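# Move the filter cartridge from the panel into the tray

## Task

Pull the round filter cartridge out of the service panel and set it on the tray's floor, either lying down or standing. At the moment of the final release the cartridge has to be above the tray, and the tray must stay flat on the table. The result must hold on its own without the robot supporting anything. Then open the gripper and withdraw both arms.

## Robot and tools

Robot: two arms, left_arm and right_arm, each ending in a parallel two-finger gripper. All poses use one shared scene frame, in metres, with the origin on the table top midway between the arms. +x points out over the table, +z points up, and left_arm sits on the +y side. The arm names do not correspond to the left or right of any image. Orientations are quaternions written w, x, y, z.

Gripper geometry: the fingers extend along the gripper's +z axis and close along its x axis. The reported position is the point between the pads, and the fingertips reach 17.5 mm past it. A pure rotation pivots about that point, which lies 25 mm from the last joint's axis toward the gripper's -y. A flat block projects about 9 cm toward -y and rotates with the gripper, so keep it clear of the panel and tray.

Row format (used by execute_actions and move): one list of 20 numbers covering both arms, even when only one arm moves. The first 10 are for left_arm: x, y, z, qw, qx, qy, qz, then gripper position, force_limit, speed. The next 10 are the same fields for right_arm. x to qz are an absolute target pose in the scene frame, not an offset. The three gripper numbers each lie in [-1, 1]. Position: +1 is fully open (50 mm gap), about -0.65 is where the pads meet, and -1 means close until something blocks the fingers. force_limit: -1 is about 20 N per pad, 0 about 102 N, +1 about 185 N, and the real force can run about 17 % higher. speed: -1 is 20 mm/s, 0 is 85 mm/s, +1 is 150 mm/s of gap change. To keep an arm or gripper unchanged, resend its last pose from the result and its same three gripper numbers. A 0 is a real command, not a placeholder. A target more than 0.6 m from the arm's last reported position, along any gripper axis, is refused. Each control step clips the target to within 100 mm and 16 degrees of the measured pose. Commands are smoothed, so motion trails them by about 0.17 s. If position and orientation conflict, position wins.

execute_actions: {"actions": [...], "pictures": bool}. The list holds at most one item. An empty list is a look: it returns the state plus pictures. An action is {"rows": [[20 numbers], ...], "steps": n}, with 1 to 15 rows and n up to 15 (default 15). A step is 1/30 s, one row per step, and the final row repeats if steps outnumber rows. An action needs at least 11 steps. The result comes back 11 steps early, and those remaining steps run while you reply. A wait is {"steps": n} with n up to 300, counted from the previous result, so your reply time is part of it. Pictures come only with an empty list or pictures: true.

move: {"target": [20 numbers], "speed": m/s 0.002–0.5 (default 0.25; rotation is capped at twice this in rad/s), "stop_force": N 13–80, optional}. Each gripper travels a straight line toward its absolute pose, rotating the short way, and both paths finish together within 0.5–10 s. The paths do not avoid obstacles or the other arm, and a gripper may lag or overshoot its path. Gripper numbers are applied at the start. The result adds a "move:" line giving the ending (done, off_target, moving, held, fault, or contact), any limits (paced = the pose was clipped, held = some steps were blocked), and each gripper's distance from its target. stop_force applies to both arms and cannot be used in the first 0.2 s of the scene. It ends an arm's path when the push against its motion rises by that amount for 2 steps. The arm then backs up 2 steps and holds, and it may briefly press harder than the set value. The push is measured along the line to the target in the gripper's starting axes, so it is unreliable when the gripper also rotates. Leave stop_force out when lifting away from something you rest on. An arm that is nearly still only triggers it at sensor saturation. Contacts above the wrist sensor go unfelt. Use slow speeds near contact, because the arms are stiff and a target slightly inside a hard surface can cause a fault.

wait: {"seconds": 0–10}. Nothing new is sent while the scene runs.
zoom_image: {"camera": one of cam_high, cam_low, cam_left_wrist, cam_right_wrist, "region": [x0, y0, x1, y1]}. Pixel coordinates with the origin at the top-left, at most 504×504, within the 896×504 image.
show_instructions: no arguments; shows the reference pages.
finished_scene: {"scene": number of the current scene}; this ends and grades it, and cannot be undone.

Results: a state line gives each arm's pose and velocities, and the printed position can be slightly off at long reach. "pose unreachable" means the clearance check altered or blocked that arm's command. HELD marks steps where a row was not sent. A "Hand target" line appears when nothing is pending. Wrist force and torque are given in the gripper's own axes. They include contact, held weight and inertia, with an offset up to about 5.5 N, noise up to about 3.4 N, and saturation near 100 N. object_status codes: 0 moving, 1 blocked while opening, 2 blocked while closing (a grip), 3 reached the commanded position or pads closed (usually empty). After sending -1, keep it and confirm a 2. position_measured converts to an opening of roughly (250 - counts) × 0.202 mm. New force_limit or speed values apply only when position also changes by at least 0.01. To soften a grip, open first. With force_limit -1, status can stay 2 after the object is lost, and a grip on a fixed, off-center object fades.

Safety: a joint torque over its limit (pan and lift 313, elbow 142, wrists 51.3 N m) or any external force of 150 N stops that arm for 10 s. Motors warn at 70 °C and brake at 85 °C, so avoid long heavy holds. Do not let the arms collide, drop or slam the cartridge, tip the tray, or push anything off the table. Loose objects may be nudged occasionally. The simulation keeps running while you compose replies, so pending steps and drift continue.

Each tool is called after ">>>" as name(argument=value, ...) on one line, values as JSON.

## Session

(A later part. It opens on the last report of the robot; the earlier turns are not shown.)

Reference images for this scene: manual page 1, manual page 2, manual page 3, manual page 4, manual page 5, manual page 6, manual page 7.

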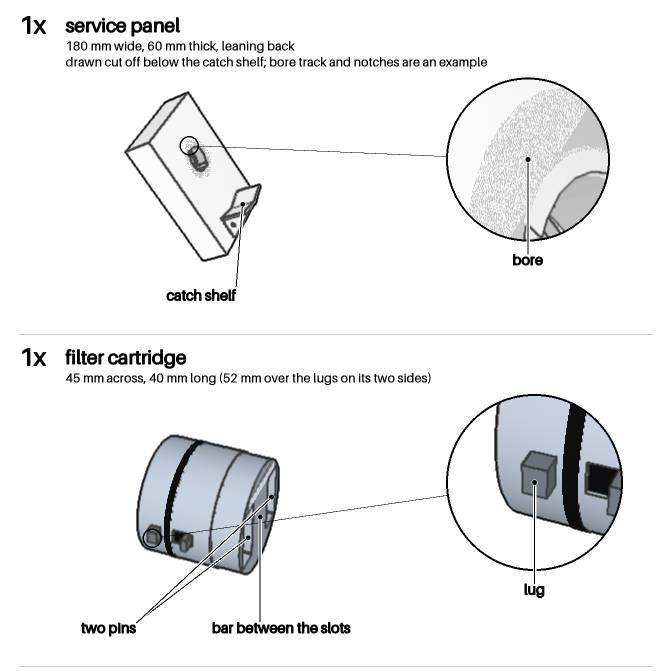

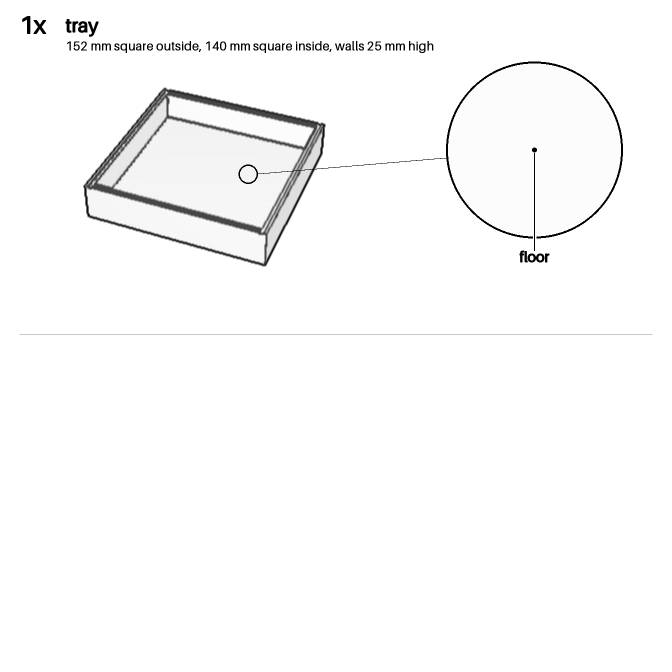

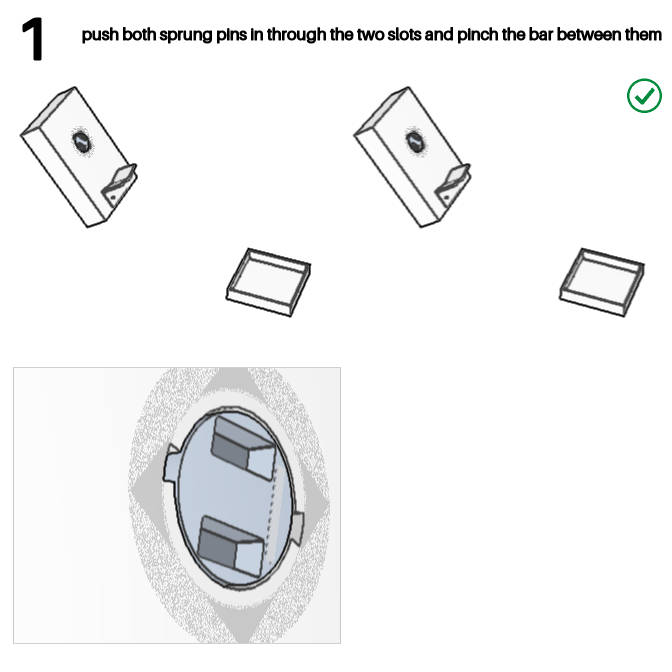

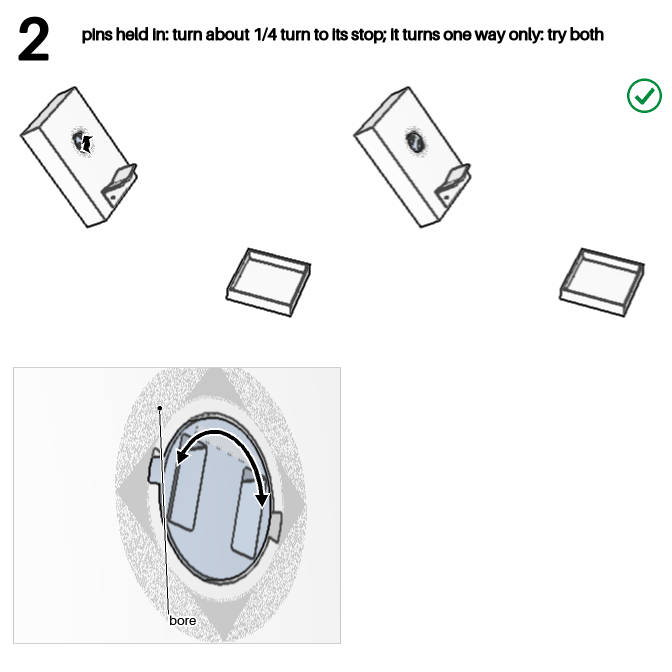

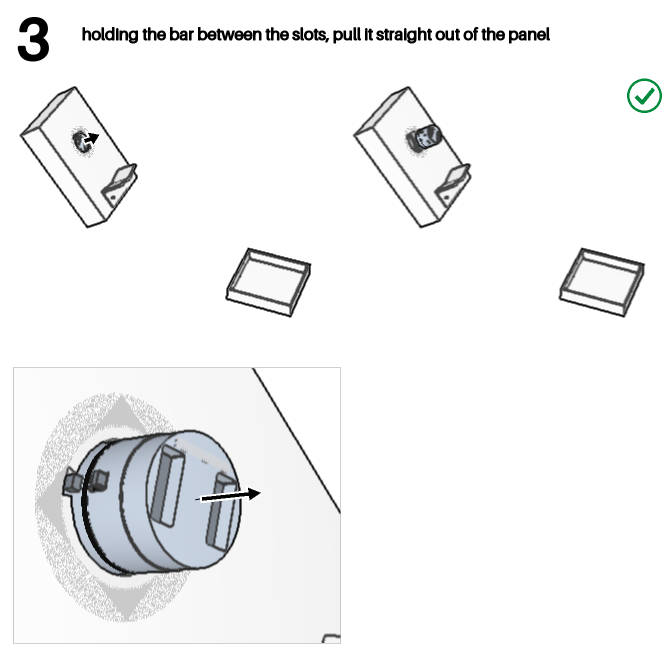

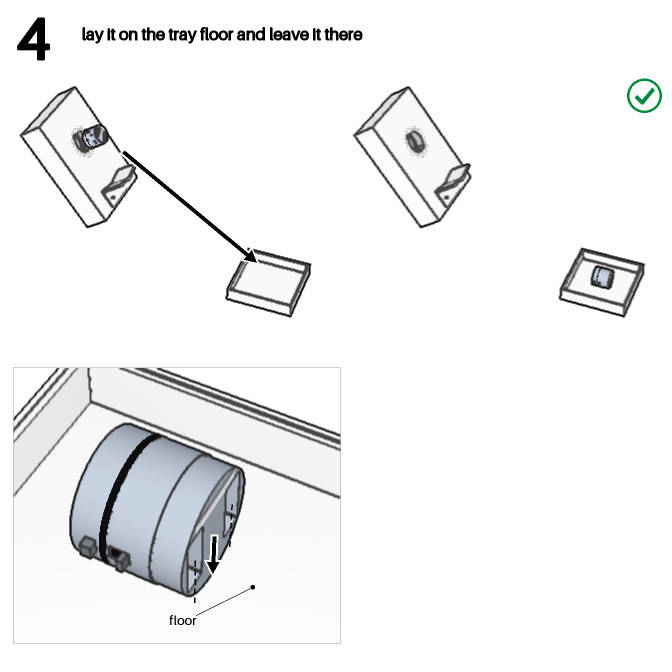

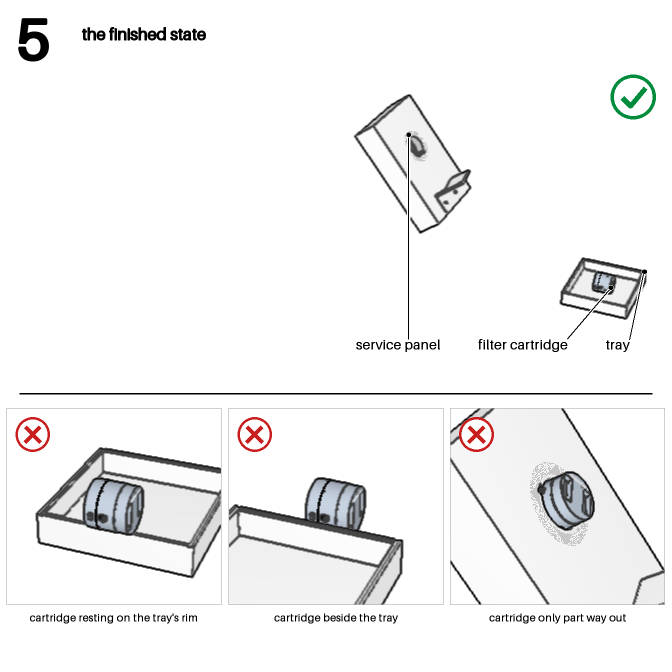

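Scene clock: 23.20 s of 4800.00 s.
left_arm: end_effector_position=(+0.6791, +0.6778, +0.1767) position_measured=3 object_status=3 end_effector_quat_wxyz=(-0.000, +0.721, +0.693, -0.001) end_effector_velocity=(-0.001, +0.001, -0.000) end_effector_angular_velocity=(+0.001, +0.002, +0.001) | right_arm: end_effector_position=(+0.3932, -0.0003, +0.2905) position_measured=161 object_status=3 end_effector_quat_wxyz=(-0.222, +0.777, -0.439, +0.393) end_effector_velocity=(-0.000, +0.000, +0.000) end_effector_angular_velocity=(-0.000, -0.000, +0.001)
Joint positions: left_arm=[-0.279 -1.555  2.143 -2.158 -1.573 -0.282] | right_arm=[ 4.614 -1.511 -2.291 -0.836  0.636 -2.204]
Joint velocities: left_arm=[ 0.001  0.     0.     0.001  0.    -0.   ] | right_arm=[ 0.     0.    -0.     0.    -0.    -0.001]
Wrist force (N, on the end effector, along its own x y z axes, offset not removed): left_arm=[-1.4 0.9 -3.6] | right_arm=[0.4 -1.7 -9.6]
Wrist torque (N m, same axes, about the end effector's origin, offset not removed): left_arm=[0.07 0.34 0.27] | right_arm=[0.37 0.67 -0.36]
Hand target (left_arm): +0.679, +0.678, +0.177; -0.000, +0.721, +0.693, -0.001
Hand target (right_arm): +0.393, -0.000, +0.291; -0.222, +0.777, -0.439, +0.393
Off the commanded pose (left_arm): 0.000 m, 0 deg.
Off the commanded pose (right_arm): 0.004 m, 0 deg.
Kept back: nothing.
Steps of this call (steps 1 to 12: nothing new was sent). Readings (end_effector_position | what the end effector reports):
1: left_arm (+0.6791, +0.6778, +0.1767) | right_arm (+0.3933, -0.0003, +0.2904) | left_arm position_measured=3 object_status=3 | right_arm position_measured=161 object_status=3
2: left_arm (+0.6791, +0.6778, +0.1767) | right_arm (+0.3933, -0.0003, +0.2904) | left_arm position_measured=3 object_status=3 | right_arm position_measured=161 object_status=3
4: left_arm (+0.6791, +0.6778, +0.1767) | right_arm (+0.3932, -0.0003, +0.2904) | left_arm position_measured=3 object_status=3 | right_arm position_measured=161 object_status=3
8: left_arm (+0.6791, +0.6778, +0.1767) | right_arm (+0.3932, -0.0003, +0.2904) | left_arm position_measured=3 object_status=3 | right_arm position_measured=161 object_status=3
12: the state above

>>> move(target=[0.6791, 0.6778, 0.1767, 0.0, 0.721, 0.693, -0.001, 1, 0, 0, 0.39329, -0.00053, 0.29067, 0.22243, -0.77656, 0.43935, -0.39314, -1, 0, -1], speed=0.01)

Scene clock: 25.10 s of 4800.00 s.
left_arm: end_effector_position=(+0.6791, +0.6778, +0.1767) position_measured=3 object_status=3 end_effector_quat_wxyz=(-0.000, +0.721, +0.693, -0.001) end_effector_velocity=(-0.001, +0.000, -0.001) end_effector_angular_velocity=(+0.000, +0.003, +0.000) | right_arm: end_effector_position=(+0.3932, -0.0005, +0.2907) position_measured=178 object_status=2 end_effector_quat_wxyz=(-0.222, +0.777, -0.439, +0.393) end_effector_velocity=(+0.000, -0.000, +0.000) end_effector_angular_velocity=(+0.001, -0.000, -0.000)
Joint positions: left_arm=[-0.279 -1.555  2.143 -2.158 -1.573 -0.282] | right_arm=[ 4.614 -1.511 -2.291 -0.836  0.636 -2.205]
Joint velocities: left_arm=[ 0.     0.001  0.001  0.002 -0.001  0.   ] | right_arm=[-0.     0.    -0.     0.001  0.     0.001]
Wrist force (N, on the end effector, along its own x y z axes, offset not removed): left_arm=[2.6 -2.8 -5.5] | right_arm=[7.1 5.7 -18.5]
Wrist torque (N m, same axes, about the end effector's origin, offset not removed): left_arm=[-0.57 -0.52 0.29] | right_arm=[-0.34 1.14 -0.25]
Hand target (left_arm): +0.679, +0.678, +0.177; -0.000, +0.721, +0.693, -0.001
Hand target (right_arm): +0.393, -0.001, +0.291; -0.222, +0.777, -0.439, +0.393
Off the commanded pose (left_arm): 0.000 m, 0 deg.
Off the commanded pose (right_arm): 0.000 m, 0 deg.
Kept back: nothing.
move: done

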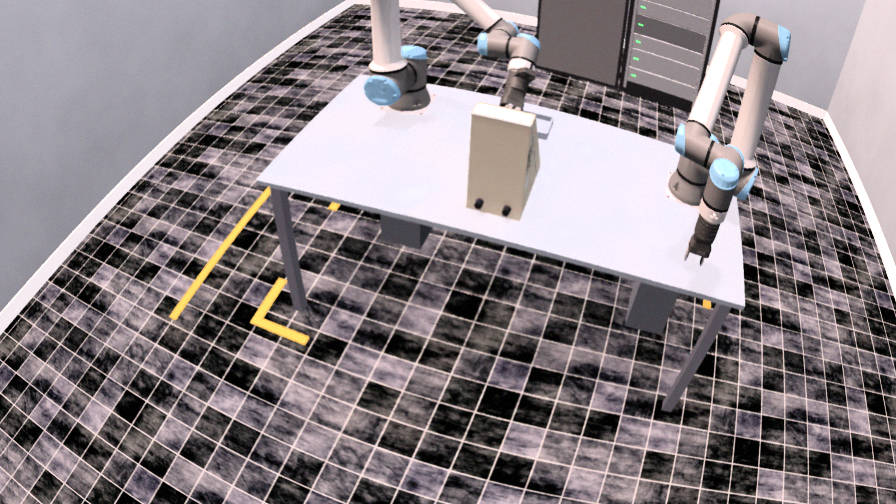

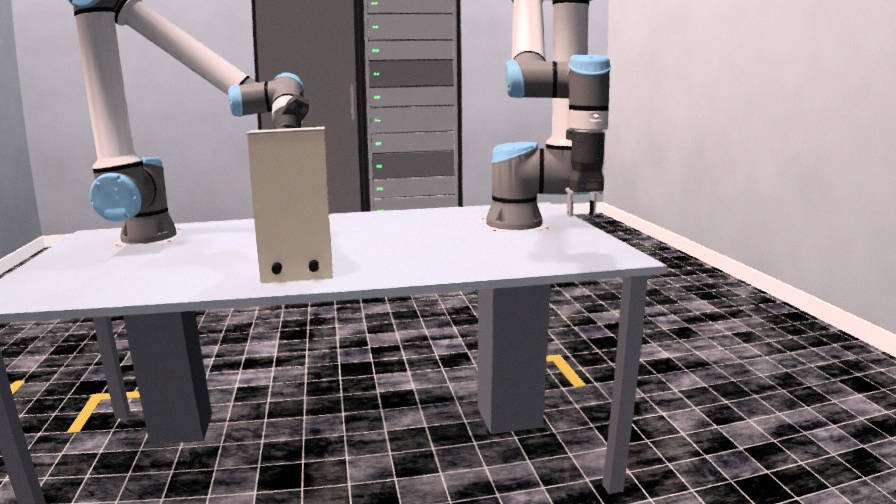

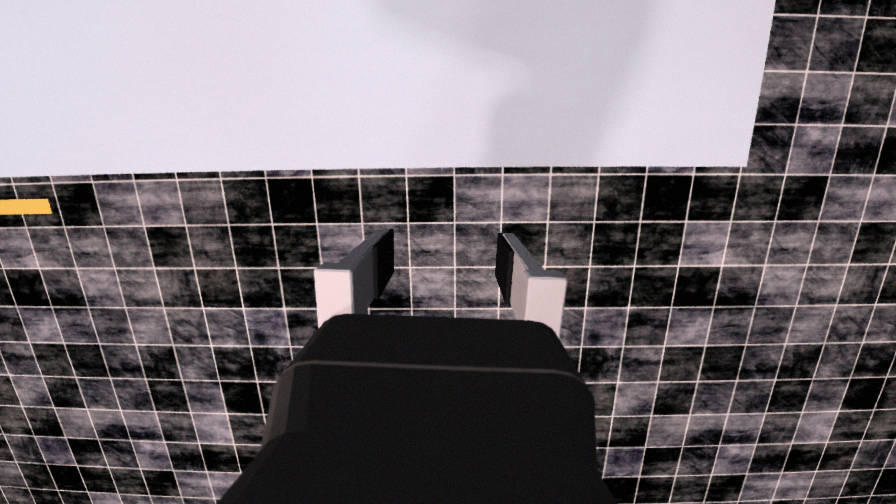

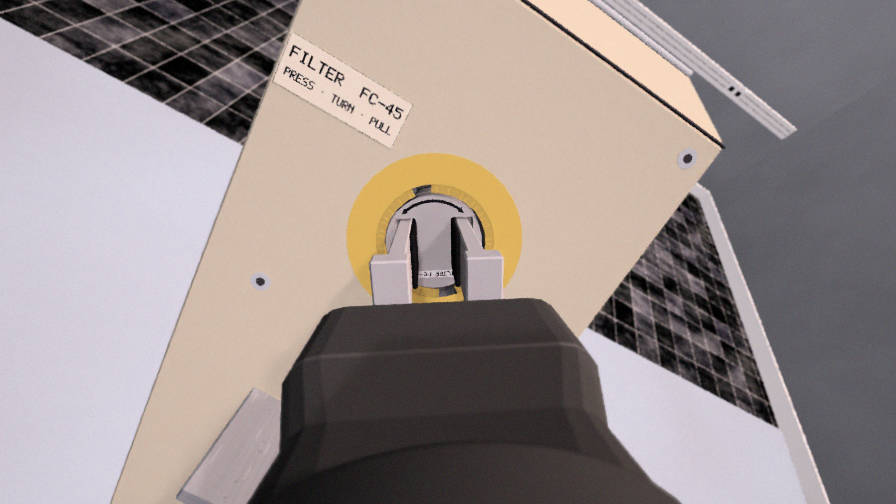

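>>> move(target=[0.6791, 0.6778, 0.1767, 0.0, 0.721, 0.693, -0.001, 1, 0, 0, 0.39323, -0.00057, 0.29075, 0.23936, -0.75665, 0.47281, -0.38306, -1, 0, -1], speed=0.08)

Scene clock: 26.90 s of 4800.00 s.
left_arm: end_effector_position=(+0.6791, +0.6778, +0.1767) position_measured=3 object_status=3 end_effector_quat_wxyz=(-0.000, +0.721, +0.693, -0.001) end_effector_velocity=(-0.001, +0.001, -0.001) end_effector_angular_velocity=(+0.001, +0.001, -0.000) | right_arm: end_effector_position=(+0.3932, -0.0006, +0.2907) position_measured=178 object_status=2 end_effector_quat_wxyz=(-0.239, +0.757, -0.472, +0.383) end_effector_velocity=(-0.000, +0.000, -0.000) end_effector_angular_velocity=(+0.009, +0.000, -0.008)
Joint positions: left_arm=[-0.279 -1.555  2.143 -2.158 -1.573 -0.282] | right_arm=[ 4.615 -1.514 -2.289 -0.836  0.636 -2.117]
Joint velocities: left_arm=[ 0.001  0.     0.002 -0.     0.001  0.001] | right_arm=[ 0.    -0.001  0.001 -0.003  0.     0.014]
Wrist force (N, on the end effector, along its own x y z axes, offset not removed): left_arm=[-1.2 -1.0 -3.6] | right_arm=[-3.6 1.1 -3.9]
Wrist torque (N m, same axes, about the end effector's origin, offset not removed): left_arm=[-0.34 0.20 0.16] | right_arm=[0.46 0.76 -0.16]
Hand target (left_arm): +0.679, +0.678, +0.177; -0.000, +0.721, +0.693, -0.001
Hand target (right_arm): +0.393, -0.001, +0.291; -0.239, +0.757, -0.473, +0.383
Off the commanded pose (left_arm): 0.000 m, 0 deg.
Off the commanded pose (right_arm): 0.000 m, 0 deg.
Kept back: nothing.
move: done

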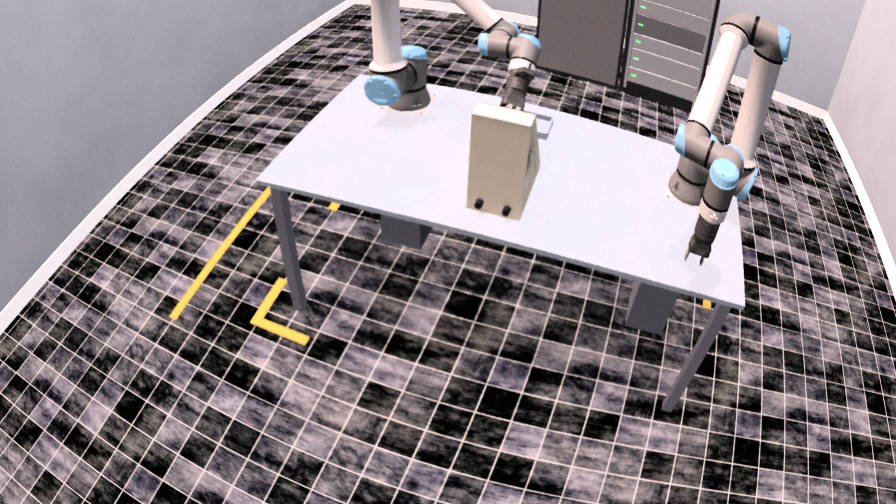

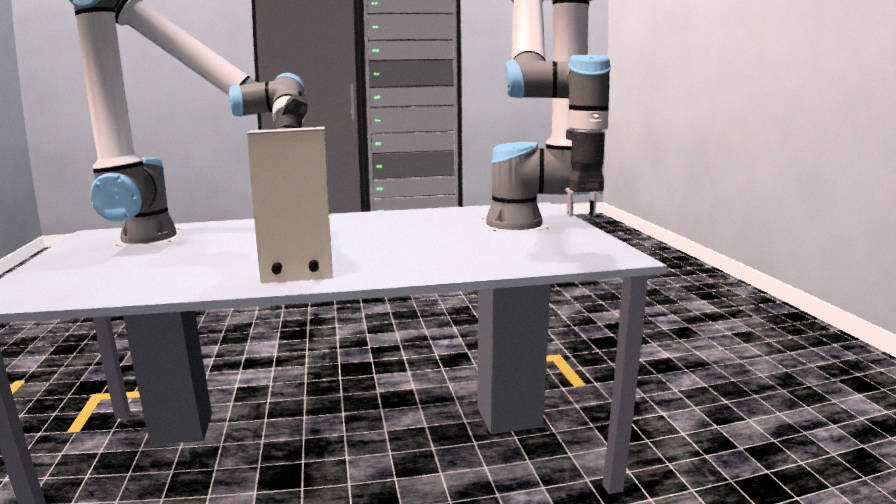

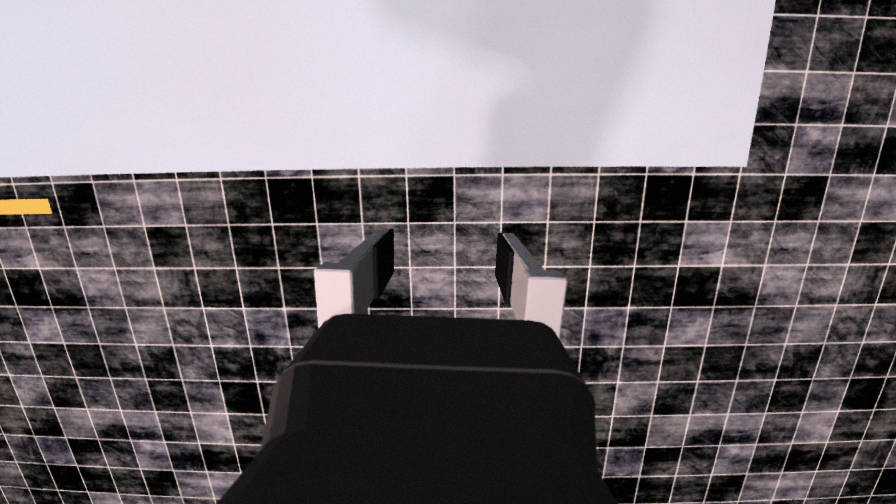

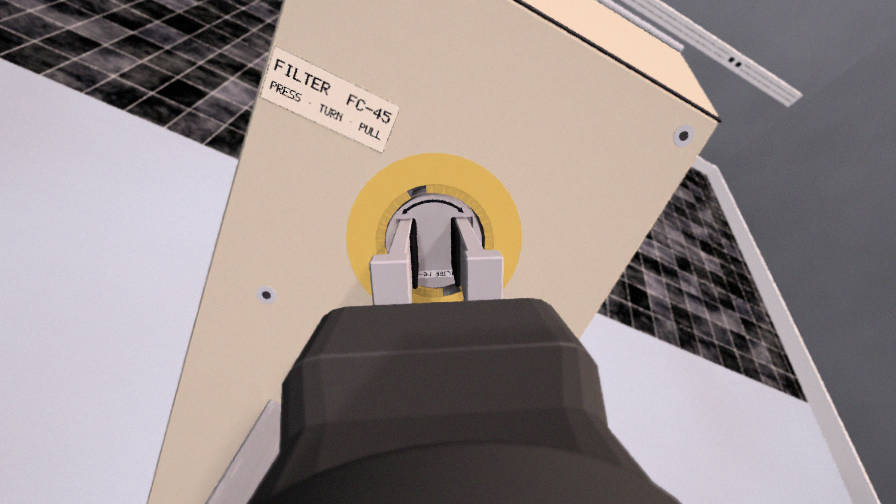

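>>> move(target=[0.6791, 0.6778, 0.1767, 0.0, 0.721, 0.693, -0.001, 1, 0, 0, 0.39323, -0.00057, 0.29075, 0.34602, -0.57351, 0.68349, -0.29035, -1, 0, -1], speed=0.15)

Scene clock: 29.77 s of 4800.00 s.
left_arm: end_effector_position=(+0.6791, +0.6778, +0.1767) position_measured=3 object_status=3 end_effector_quat_wxyz=(-0.000, +0.721, +0.693, -0.001) end_effector_velocity=(-0.001, +0.001, -0.001) end_effector_angular_velocity=(+0.001, +0.002, +0.001) | right_arm: end_effector_position=(+0.3932, -0.0006, +0.2908) position_measured=178 object_status=2 end_effector_quat_wxyz=(+0.346, -0.574, +0.683, -0.291) end_effector_velocity=(+0.000, -0.000, +0.001) end_effector_angular_velocity=(+0.010, -0.000, -0.010)
Joint positions: left_arm=[-0.279 -1.555  2.143 -2.158 -1.573 -0.282] | right_arm=[ 4.619 -1.54  -2.267 -0.837  0.635 -1.482]
Joint velocities: left_arm=[ 0.     0.001  0.001  0.001  0.    -0.001] | right_arm=[-0.     0.     0.002 -0.005 -0.001  0.016]
Wrist force (N, on the end effector, along its own x y z axes, offset not removed): left_arm=[-1.4 0.1 -5.4] | right_arm=[-7.1 -7.2 1.0]
Wrist torque (N m, same axes, about the end effector's origin, offset not removed): left_arm=[-0.16 0.34 0.39] | right_arm=[0.53 -0.31 -0.47]
Hand target (left_arm): +0.679, +0.678, +0.177; -0.000, +0.721, +0.693, -0.001
Hand target (right_arm): +0.393, -0.001, +0.291; +0.346, -0.573, +0.683, -0.290
Off the commanded pose (left_arm): 0.000 m, 0 deg.
Off the commanded pose (right_arm): 0.000 m, 0 deg.
Kept back: nothing.
move: done

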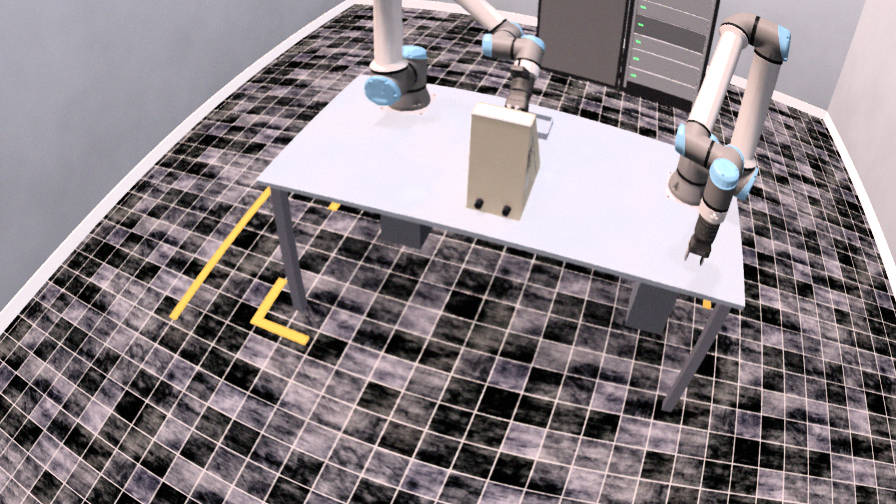

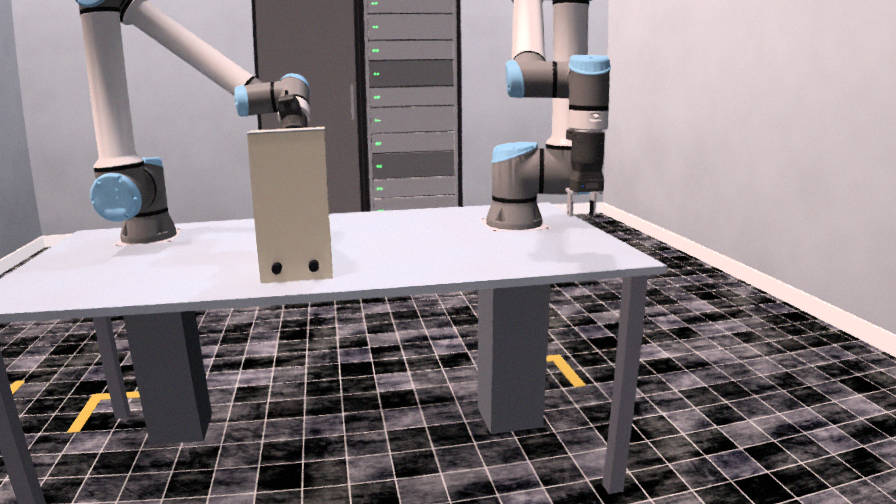

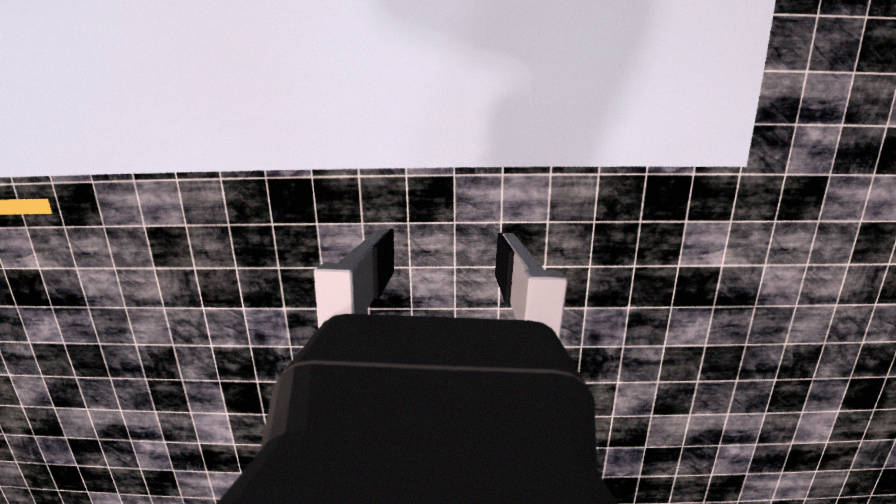

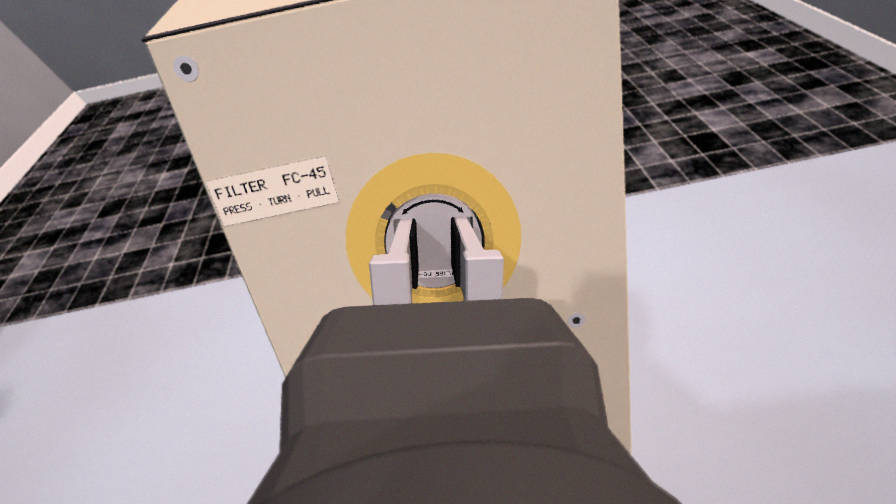

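>>> move(target=[0.6791, 0.6778, 0.1767, 0.0, 0.721, 0.693, -0.001, 1, 0, 0, 0.39334, -0.00050, 0.29090, 0.42027, -0.32700, 0.83014, -0.16555, -1, 0, -1], speed=0.15)

Scene clock: 33.13 s of 4800.00 s.
left_arm: end_effector_position=(+0.6791, +0.6778, +0.1767) position_measured=3 object_status=3 end_effector_quat_wxyz=(-0.000, +0.721, +0.693, -0.001) end_effector_velocity=(-0.000, +0.000, -0.000) end_effector_angular_velocity=(+0.001, +0.000, -0.001) | right_arm: end_effector_position=(+0.3933, -0.0005, +0.2909) position_measured=178 object_status=2 end_effector_quat_wxyz=(+0.420, -0.328, +0.830, -0.166) end_effector_velocity=(+0.000, -0.000, +0.001) end_effector_angular_velocity=(+0.012, -0.001, -0.009)
Joint positions: left_arm=[-0.279 -1.555  2.143 -2.158 -1.573 -0.282] | right_arm=[ 4.612 -1.559 -2.237 -0.839  0.636 -0.848]
Joint velocities: left_arm=[-0.     0.     0.    -0.     0.001  0.001] | right_arm=[-0.     0.001  0.001 -0.003 -0.001  0.015]
Wrist force (N, on the end effector, along its own x y z axes, offset not removed): left_arm=[-0.4 0.2 -4.9] | right_arm=[-17.1 -6.4 2.5]
Wrist torque (N m, same axes, about the end effector's origin, offset not removed): left_arm=[-0.08 0.12 0.26] | right_arm=[0.26 -0.65 -0.45]
Hand target (left_arm): +0.679, +0.678, +0.177; -0.000, +0.721, +0.693, -0.001
Hand target (right_arm): +0.393, -0.000, +0.291; +0.420, -0.327, +0.830, -0.166
Off the commanded pose (left_arm): 0.000 m, 0 deg.
Off the commanded pose (right_arm): 0.000 m, 0 deg.
Kept back: nothing.
move: done

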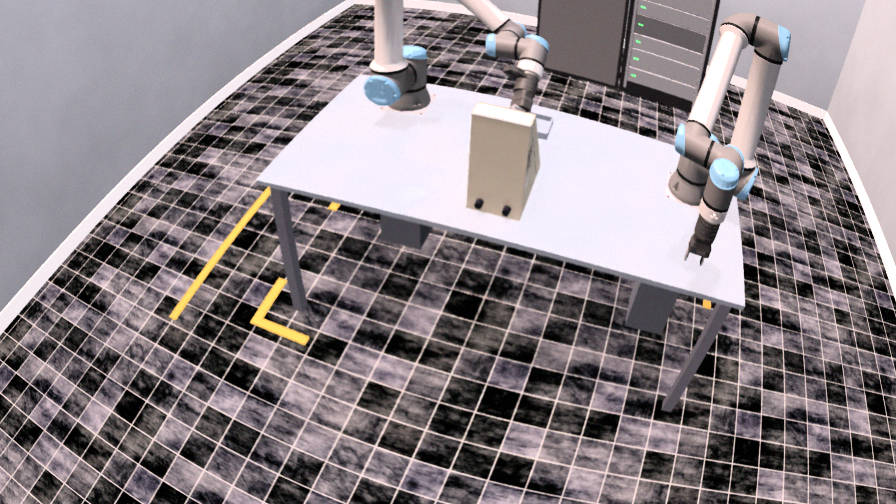

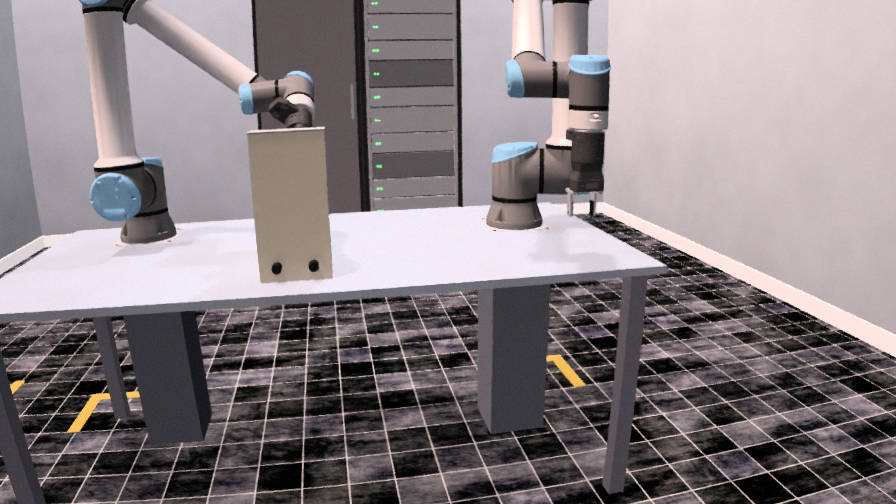

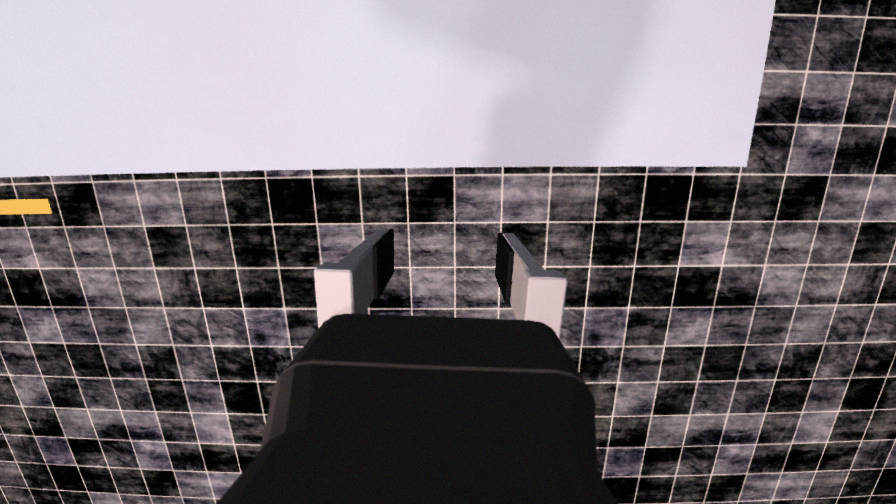

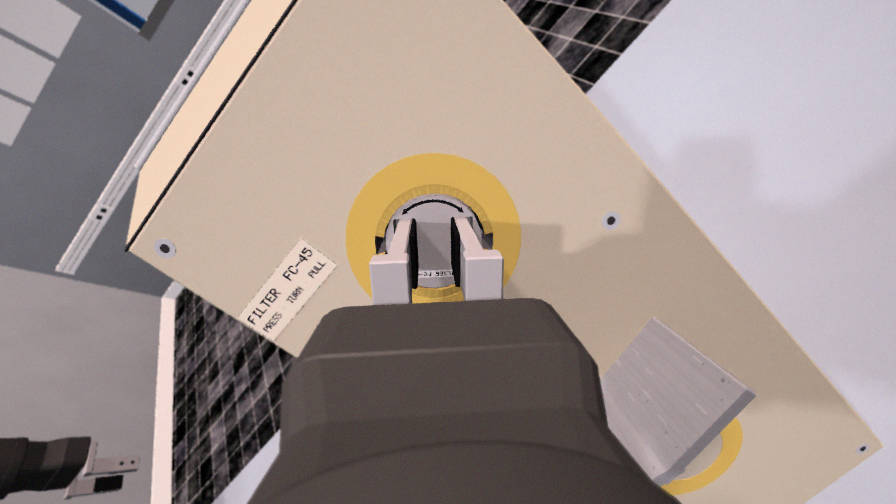

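>>> zoom_image(camera="cam_right_wrist", region=[365, 200, 505, 270])

Region (365, 200, 505, 270) of cam_right_wrist's 896x504 image, scaled by 3.600, with more detail than that image has.

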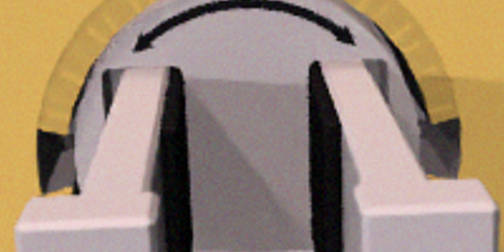

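>>> move(target=[0.6791, 0.6778, 0.1767, 0.0, 0.721, 0.693, -0.001, 1, 0, 0, 0.38539, -0.00045, 0.29698, 0.42027, -0.32700, 0.83014, -0.16555, -1, 0, -1], speed=0.01, stop_force=60)

Scene clock: 35.20 s of 4800.00 s.
left_arm: end_effector_position=(+0.6791, +0.6778, +0.1767) position_measured=3 object_status=3 end_effector_quat_wxyz=(-0.000, +0.721, +0.693, -0.001) end_effector_velocity=(+0.001, -0.001, +0.000) end_effector_angular_velocity=(-0.001, -0.002, -0.003) | right_arm: end_effector_position=(+0.3856, -0.0004, +0.2968) position_measured=178 object_status=2 end_effector_quat_wxyz=(+0.420, -0.327, +0.830, -0.166) end_effector_velocity=(-0.002, +0.000, +0.001) end_effector_angular_velocity=(+0.000, +0.000, +0.000)
Joint positions: left_arm=[-0.279 -1.555  2.143 -2.158 -1.573 -0.282] | right_arm=[ 4.626 -1.544 -2.234 -0.876  0.635 -0.823]
Joint velocities: left_arm=[-0.001  0.    -0.    -0.002  0.     0.002] | right_arm=[ 0.003  0.003  0.001 -0.008 -0.     0.005]
Wrist force (N, on the end effector, along its own x y z axes, offset not removed): left_arm=[-1.8 -2.4 -3.7] | right_arm=[-8.0 1.5 4.8]
Wrist torque (N m, same axes, about the end effector's origin, offset not removed): left_arm=[-0.55 0.35 0.35] | right_arm=[0.69 -0.13 -0.27]
Hand target (left_arm): +0.679, +0.678, +0.177; -0.000, +0.721, +0.693, -0.001
Hand target (right_arm): +0.385, -0.000, +0.297; +0.420, -0.327, +0.830, -0.166
Off the commanded pose (left_arm): 0.000 m, 0 deg.
Off the commanded pose (right_arm): 0.000 m, 0 deg.
Kept back: nothing.
move: done

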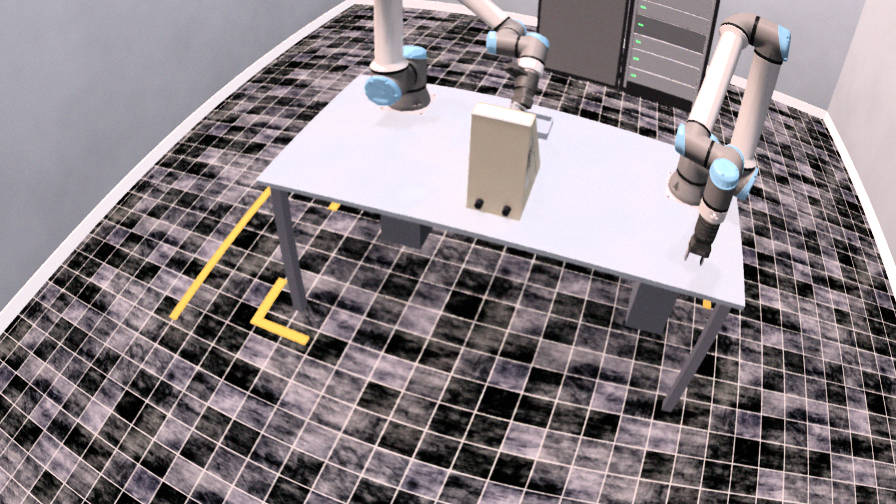

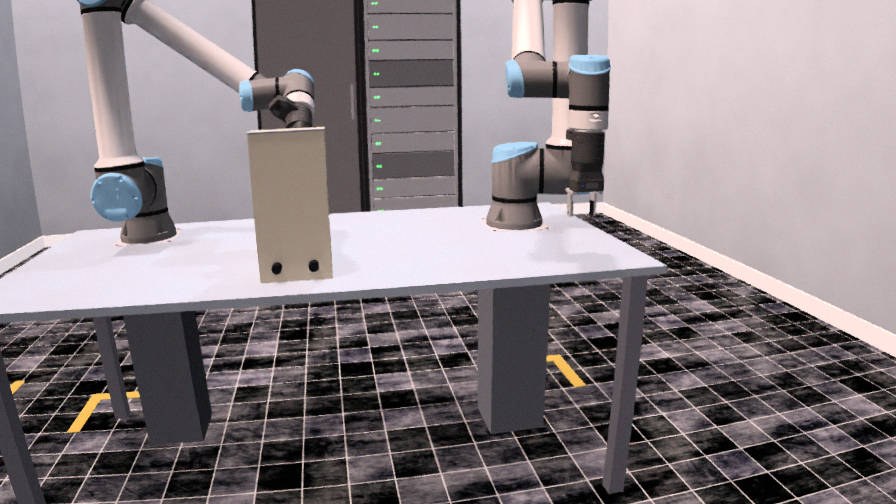

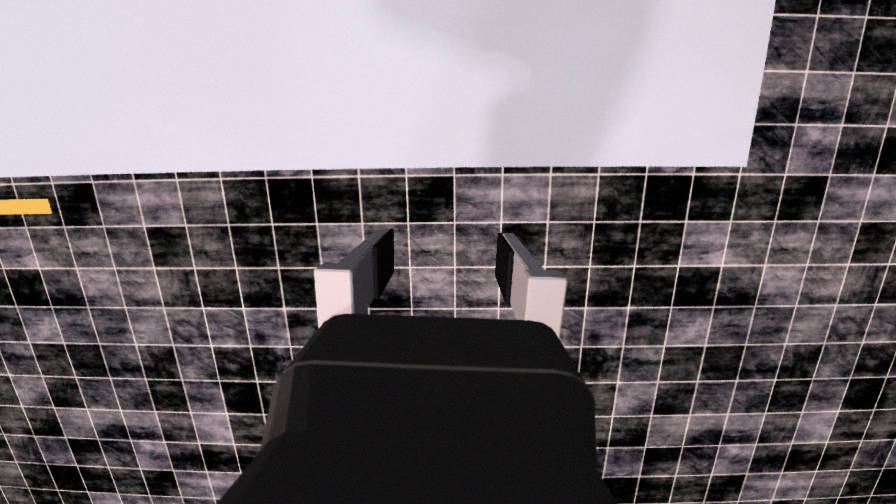

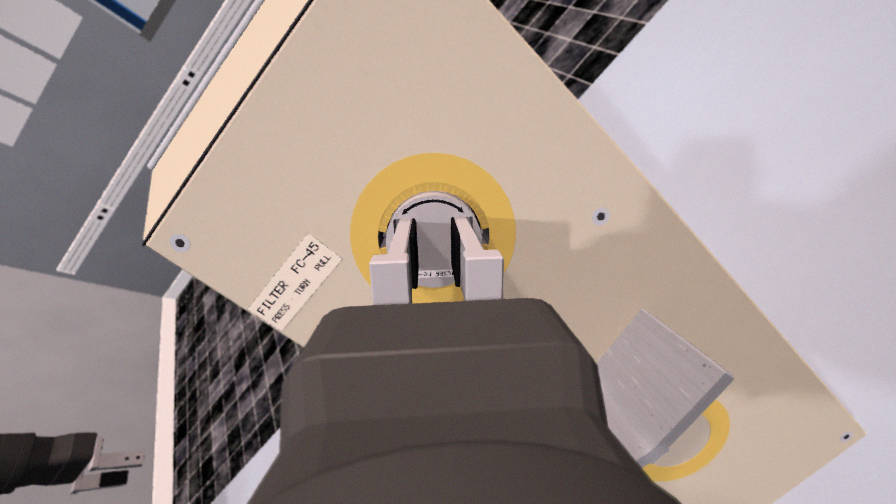

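>>> move(target=[0.6791, 0.6778, 0.1767, 0.0, 0.721, 0.693, -0.001, 1, 0, 0, 0.34916, -0.00038, 0.32368, 0.42027, -0.32700, 0.83014, -0.16555, -1, 0, -1], speed=0.03, stop_force=60)

Scene clock: 37.47 s of 4800.00 s.
left_arm: end_effector_position=(+0.6791, +0.6778, +0.1767) position_measured=3 object_status=3 end_effector_quat_wxyz=(-0.000, +0.721, +0.693, -0.001) end_effector_velocity=(+0.000, -0.000, +0.000) end_effector_angular_velocity=(-0.002, -0.001, +0.002) | right_arm: end_effector_position=(+0.3494, -0.0004, +0.3235) position_measured=178 object_status=2 end_effector_quat_wxyz=(+0.420, -0.327, +0.830, -0.166) end_effector_velocity=(-0.002, -0.000, +0.001) end_effector_angular_velocity=(-0.001, -0.000, -0.000)
Joint positions: left_arm=[-0.279 -1.555  2.143 -2.158 -1.573 -0.282] | right_arm=[ 4.691 -1.482 -2.213 -1.048  0.634 -0.713]
Joint velocities: left_arm=[ 0.001  0.    -0.    -0.001 -0.002 -0.001] | right_arm=[ 0.003  0.003  0.001 -0.009  0.     0.005]
Wrist force (N, on the end effector, along its own x y z axes, offset not removed): left_arm=[0.2 -0.3 -5.1] | right_arm=[-1.6 3.6 3.4]
Wrist torque (N m, same axes, about the end effector's origin, offset not removed): left_arm=[-0.11 0.03 0.20] | right_arm=[0.37 0.70 -0.23]
Hand target (left_arm): +0.679, +0.678, +0.177; -0.000, +0.721, +0.693, -0.001
Hand target (right_arm): +0.349, -0.000, +0.324; +0.420, -0.327, +0.830, -0.166
Off the commanded pose (left_arm): 0.000 m, 0 deg.
Off the commanded pose (right_arm): 0.000 m, 0 deg.
Kept back: nothing.
move: done

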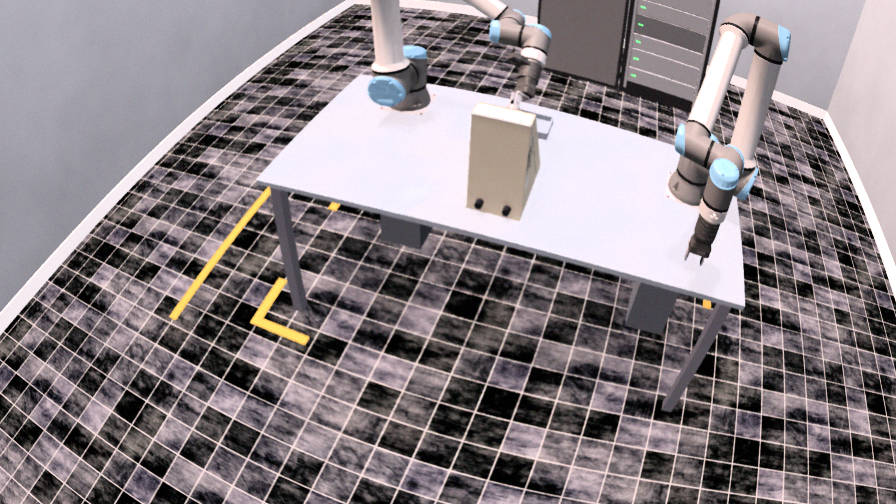

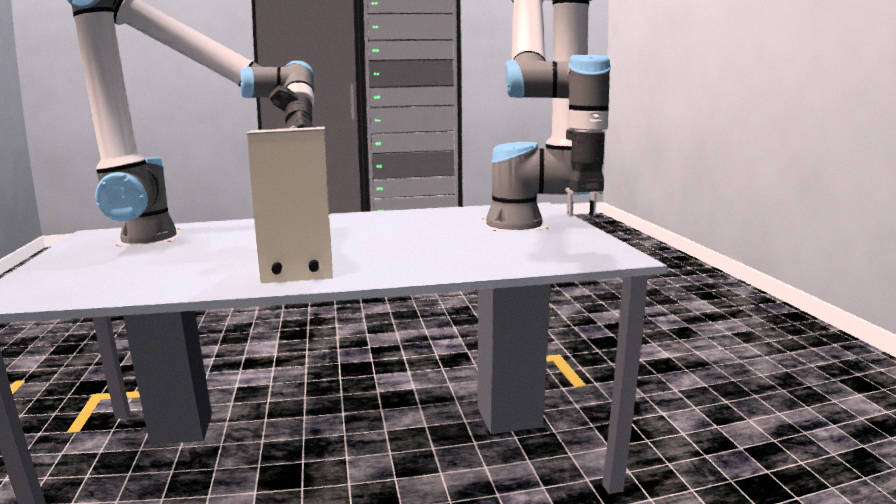

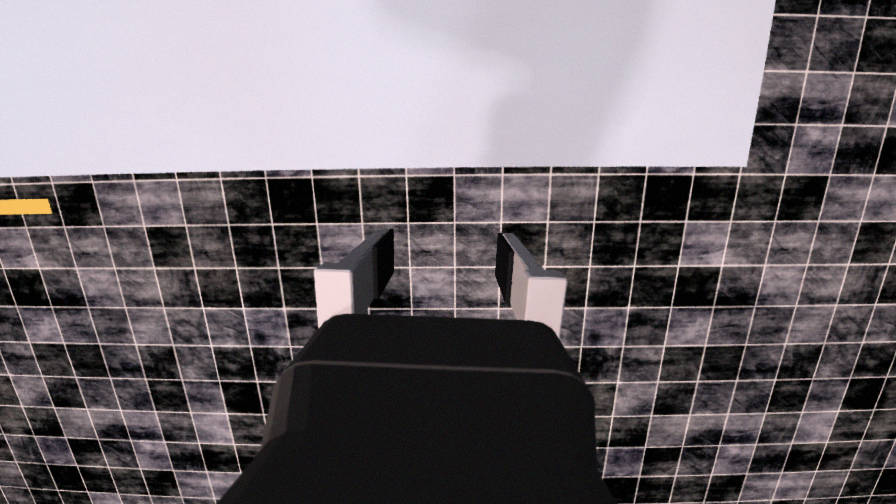

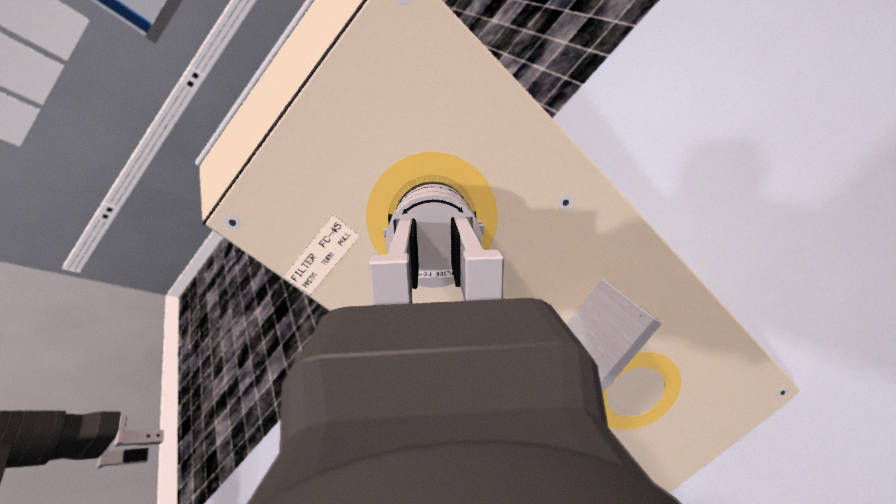

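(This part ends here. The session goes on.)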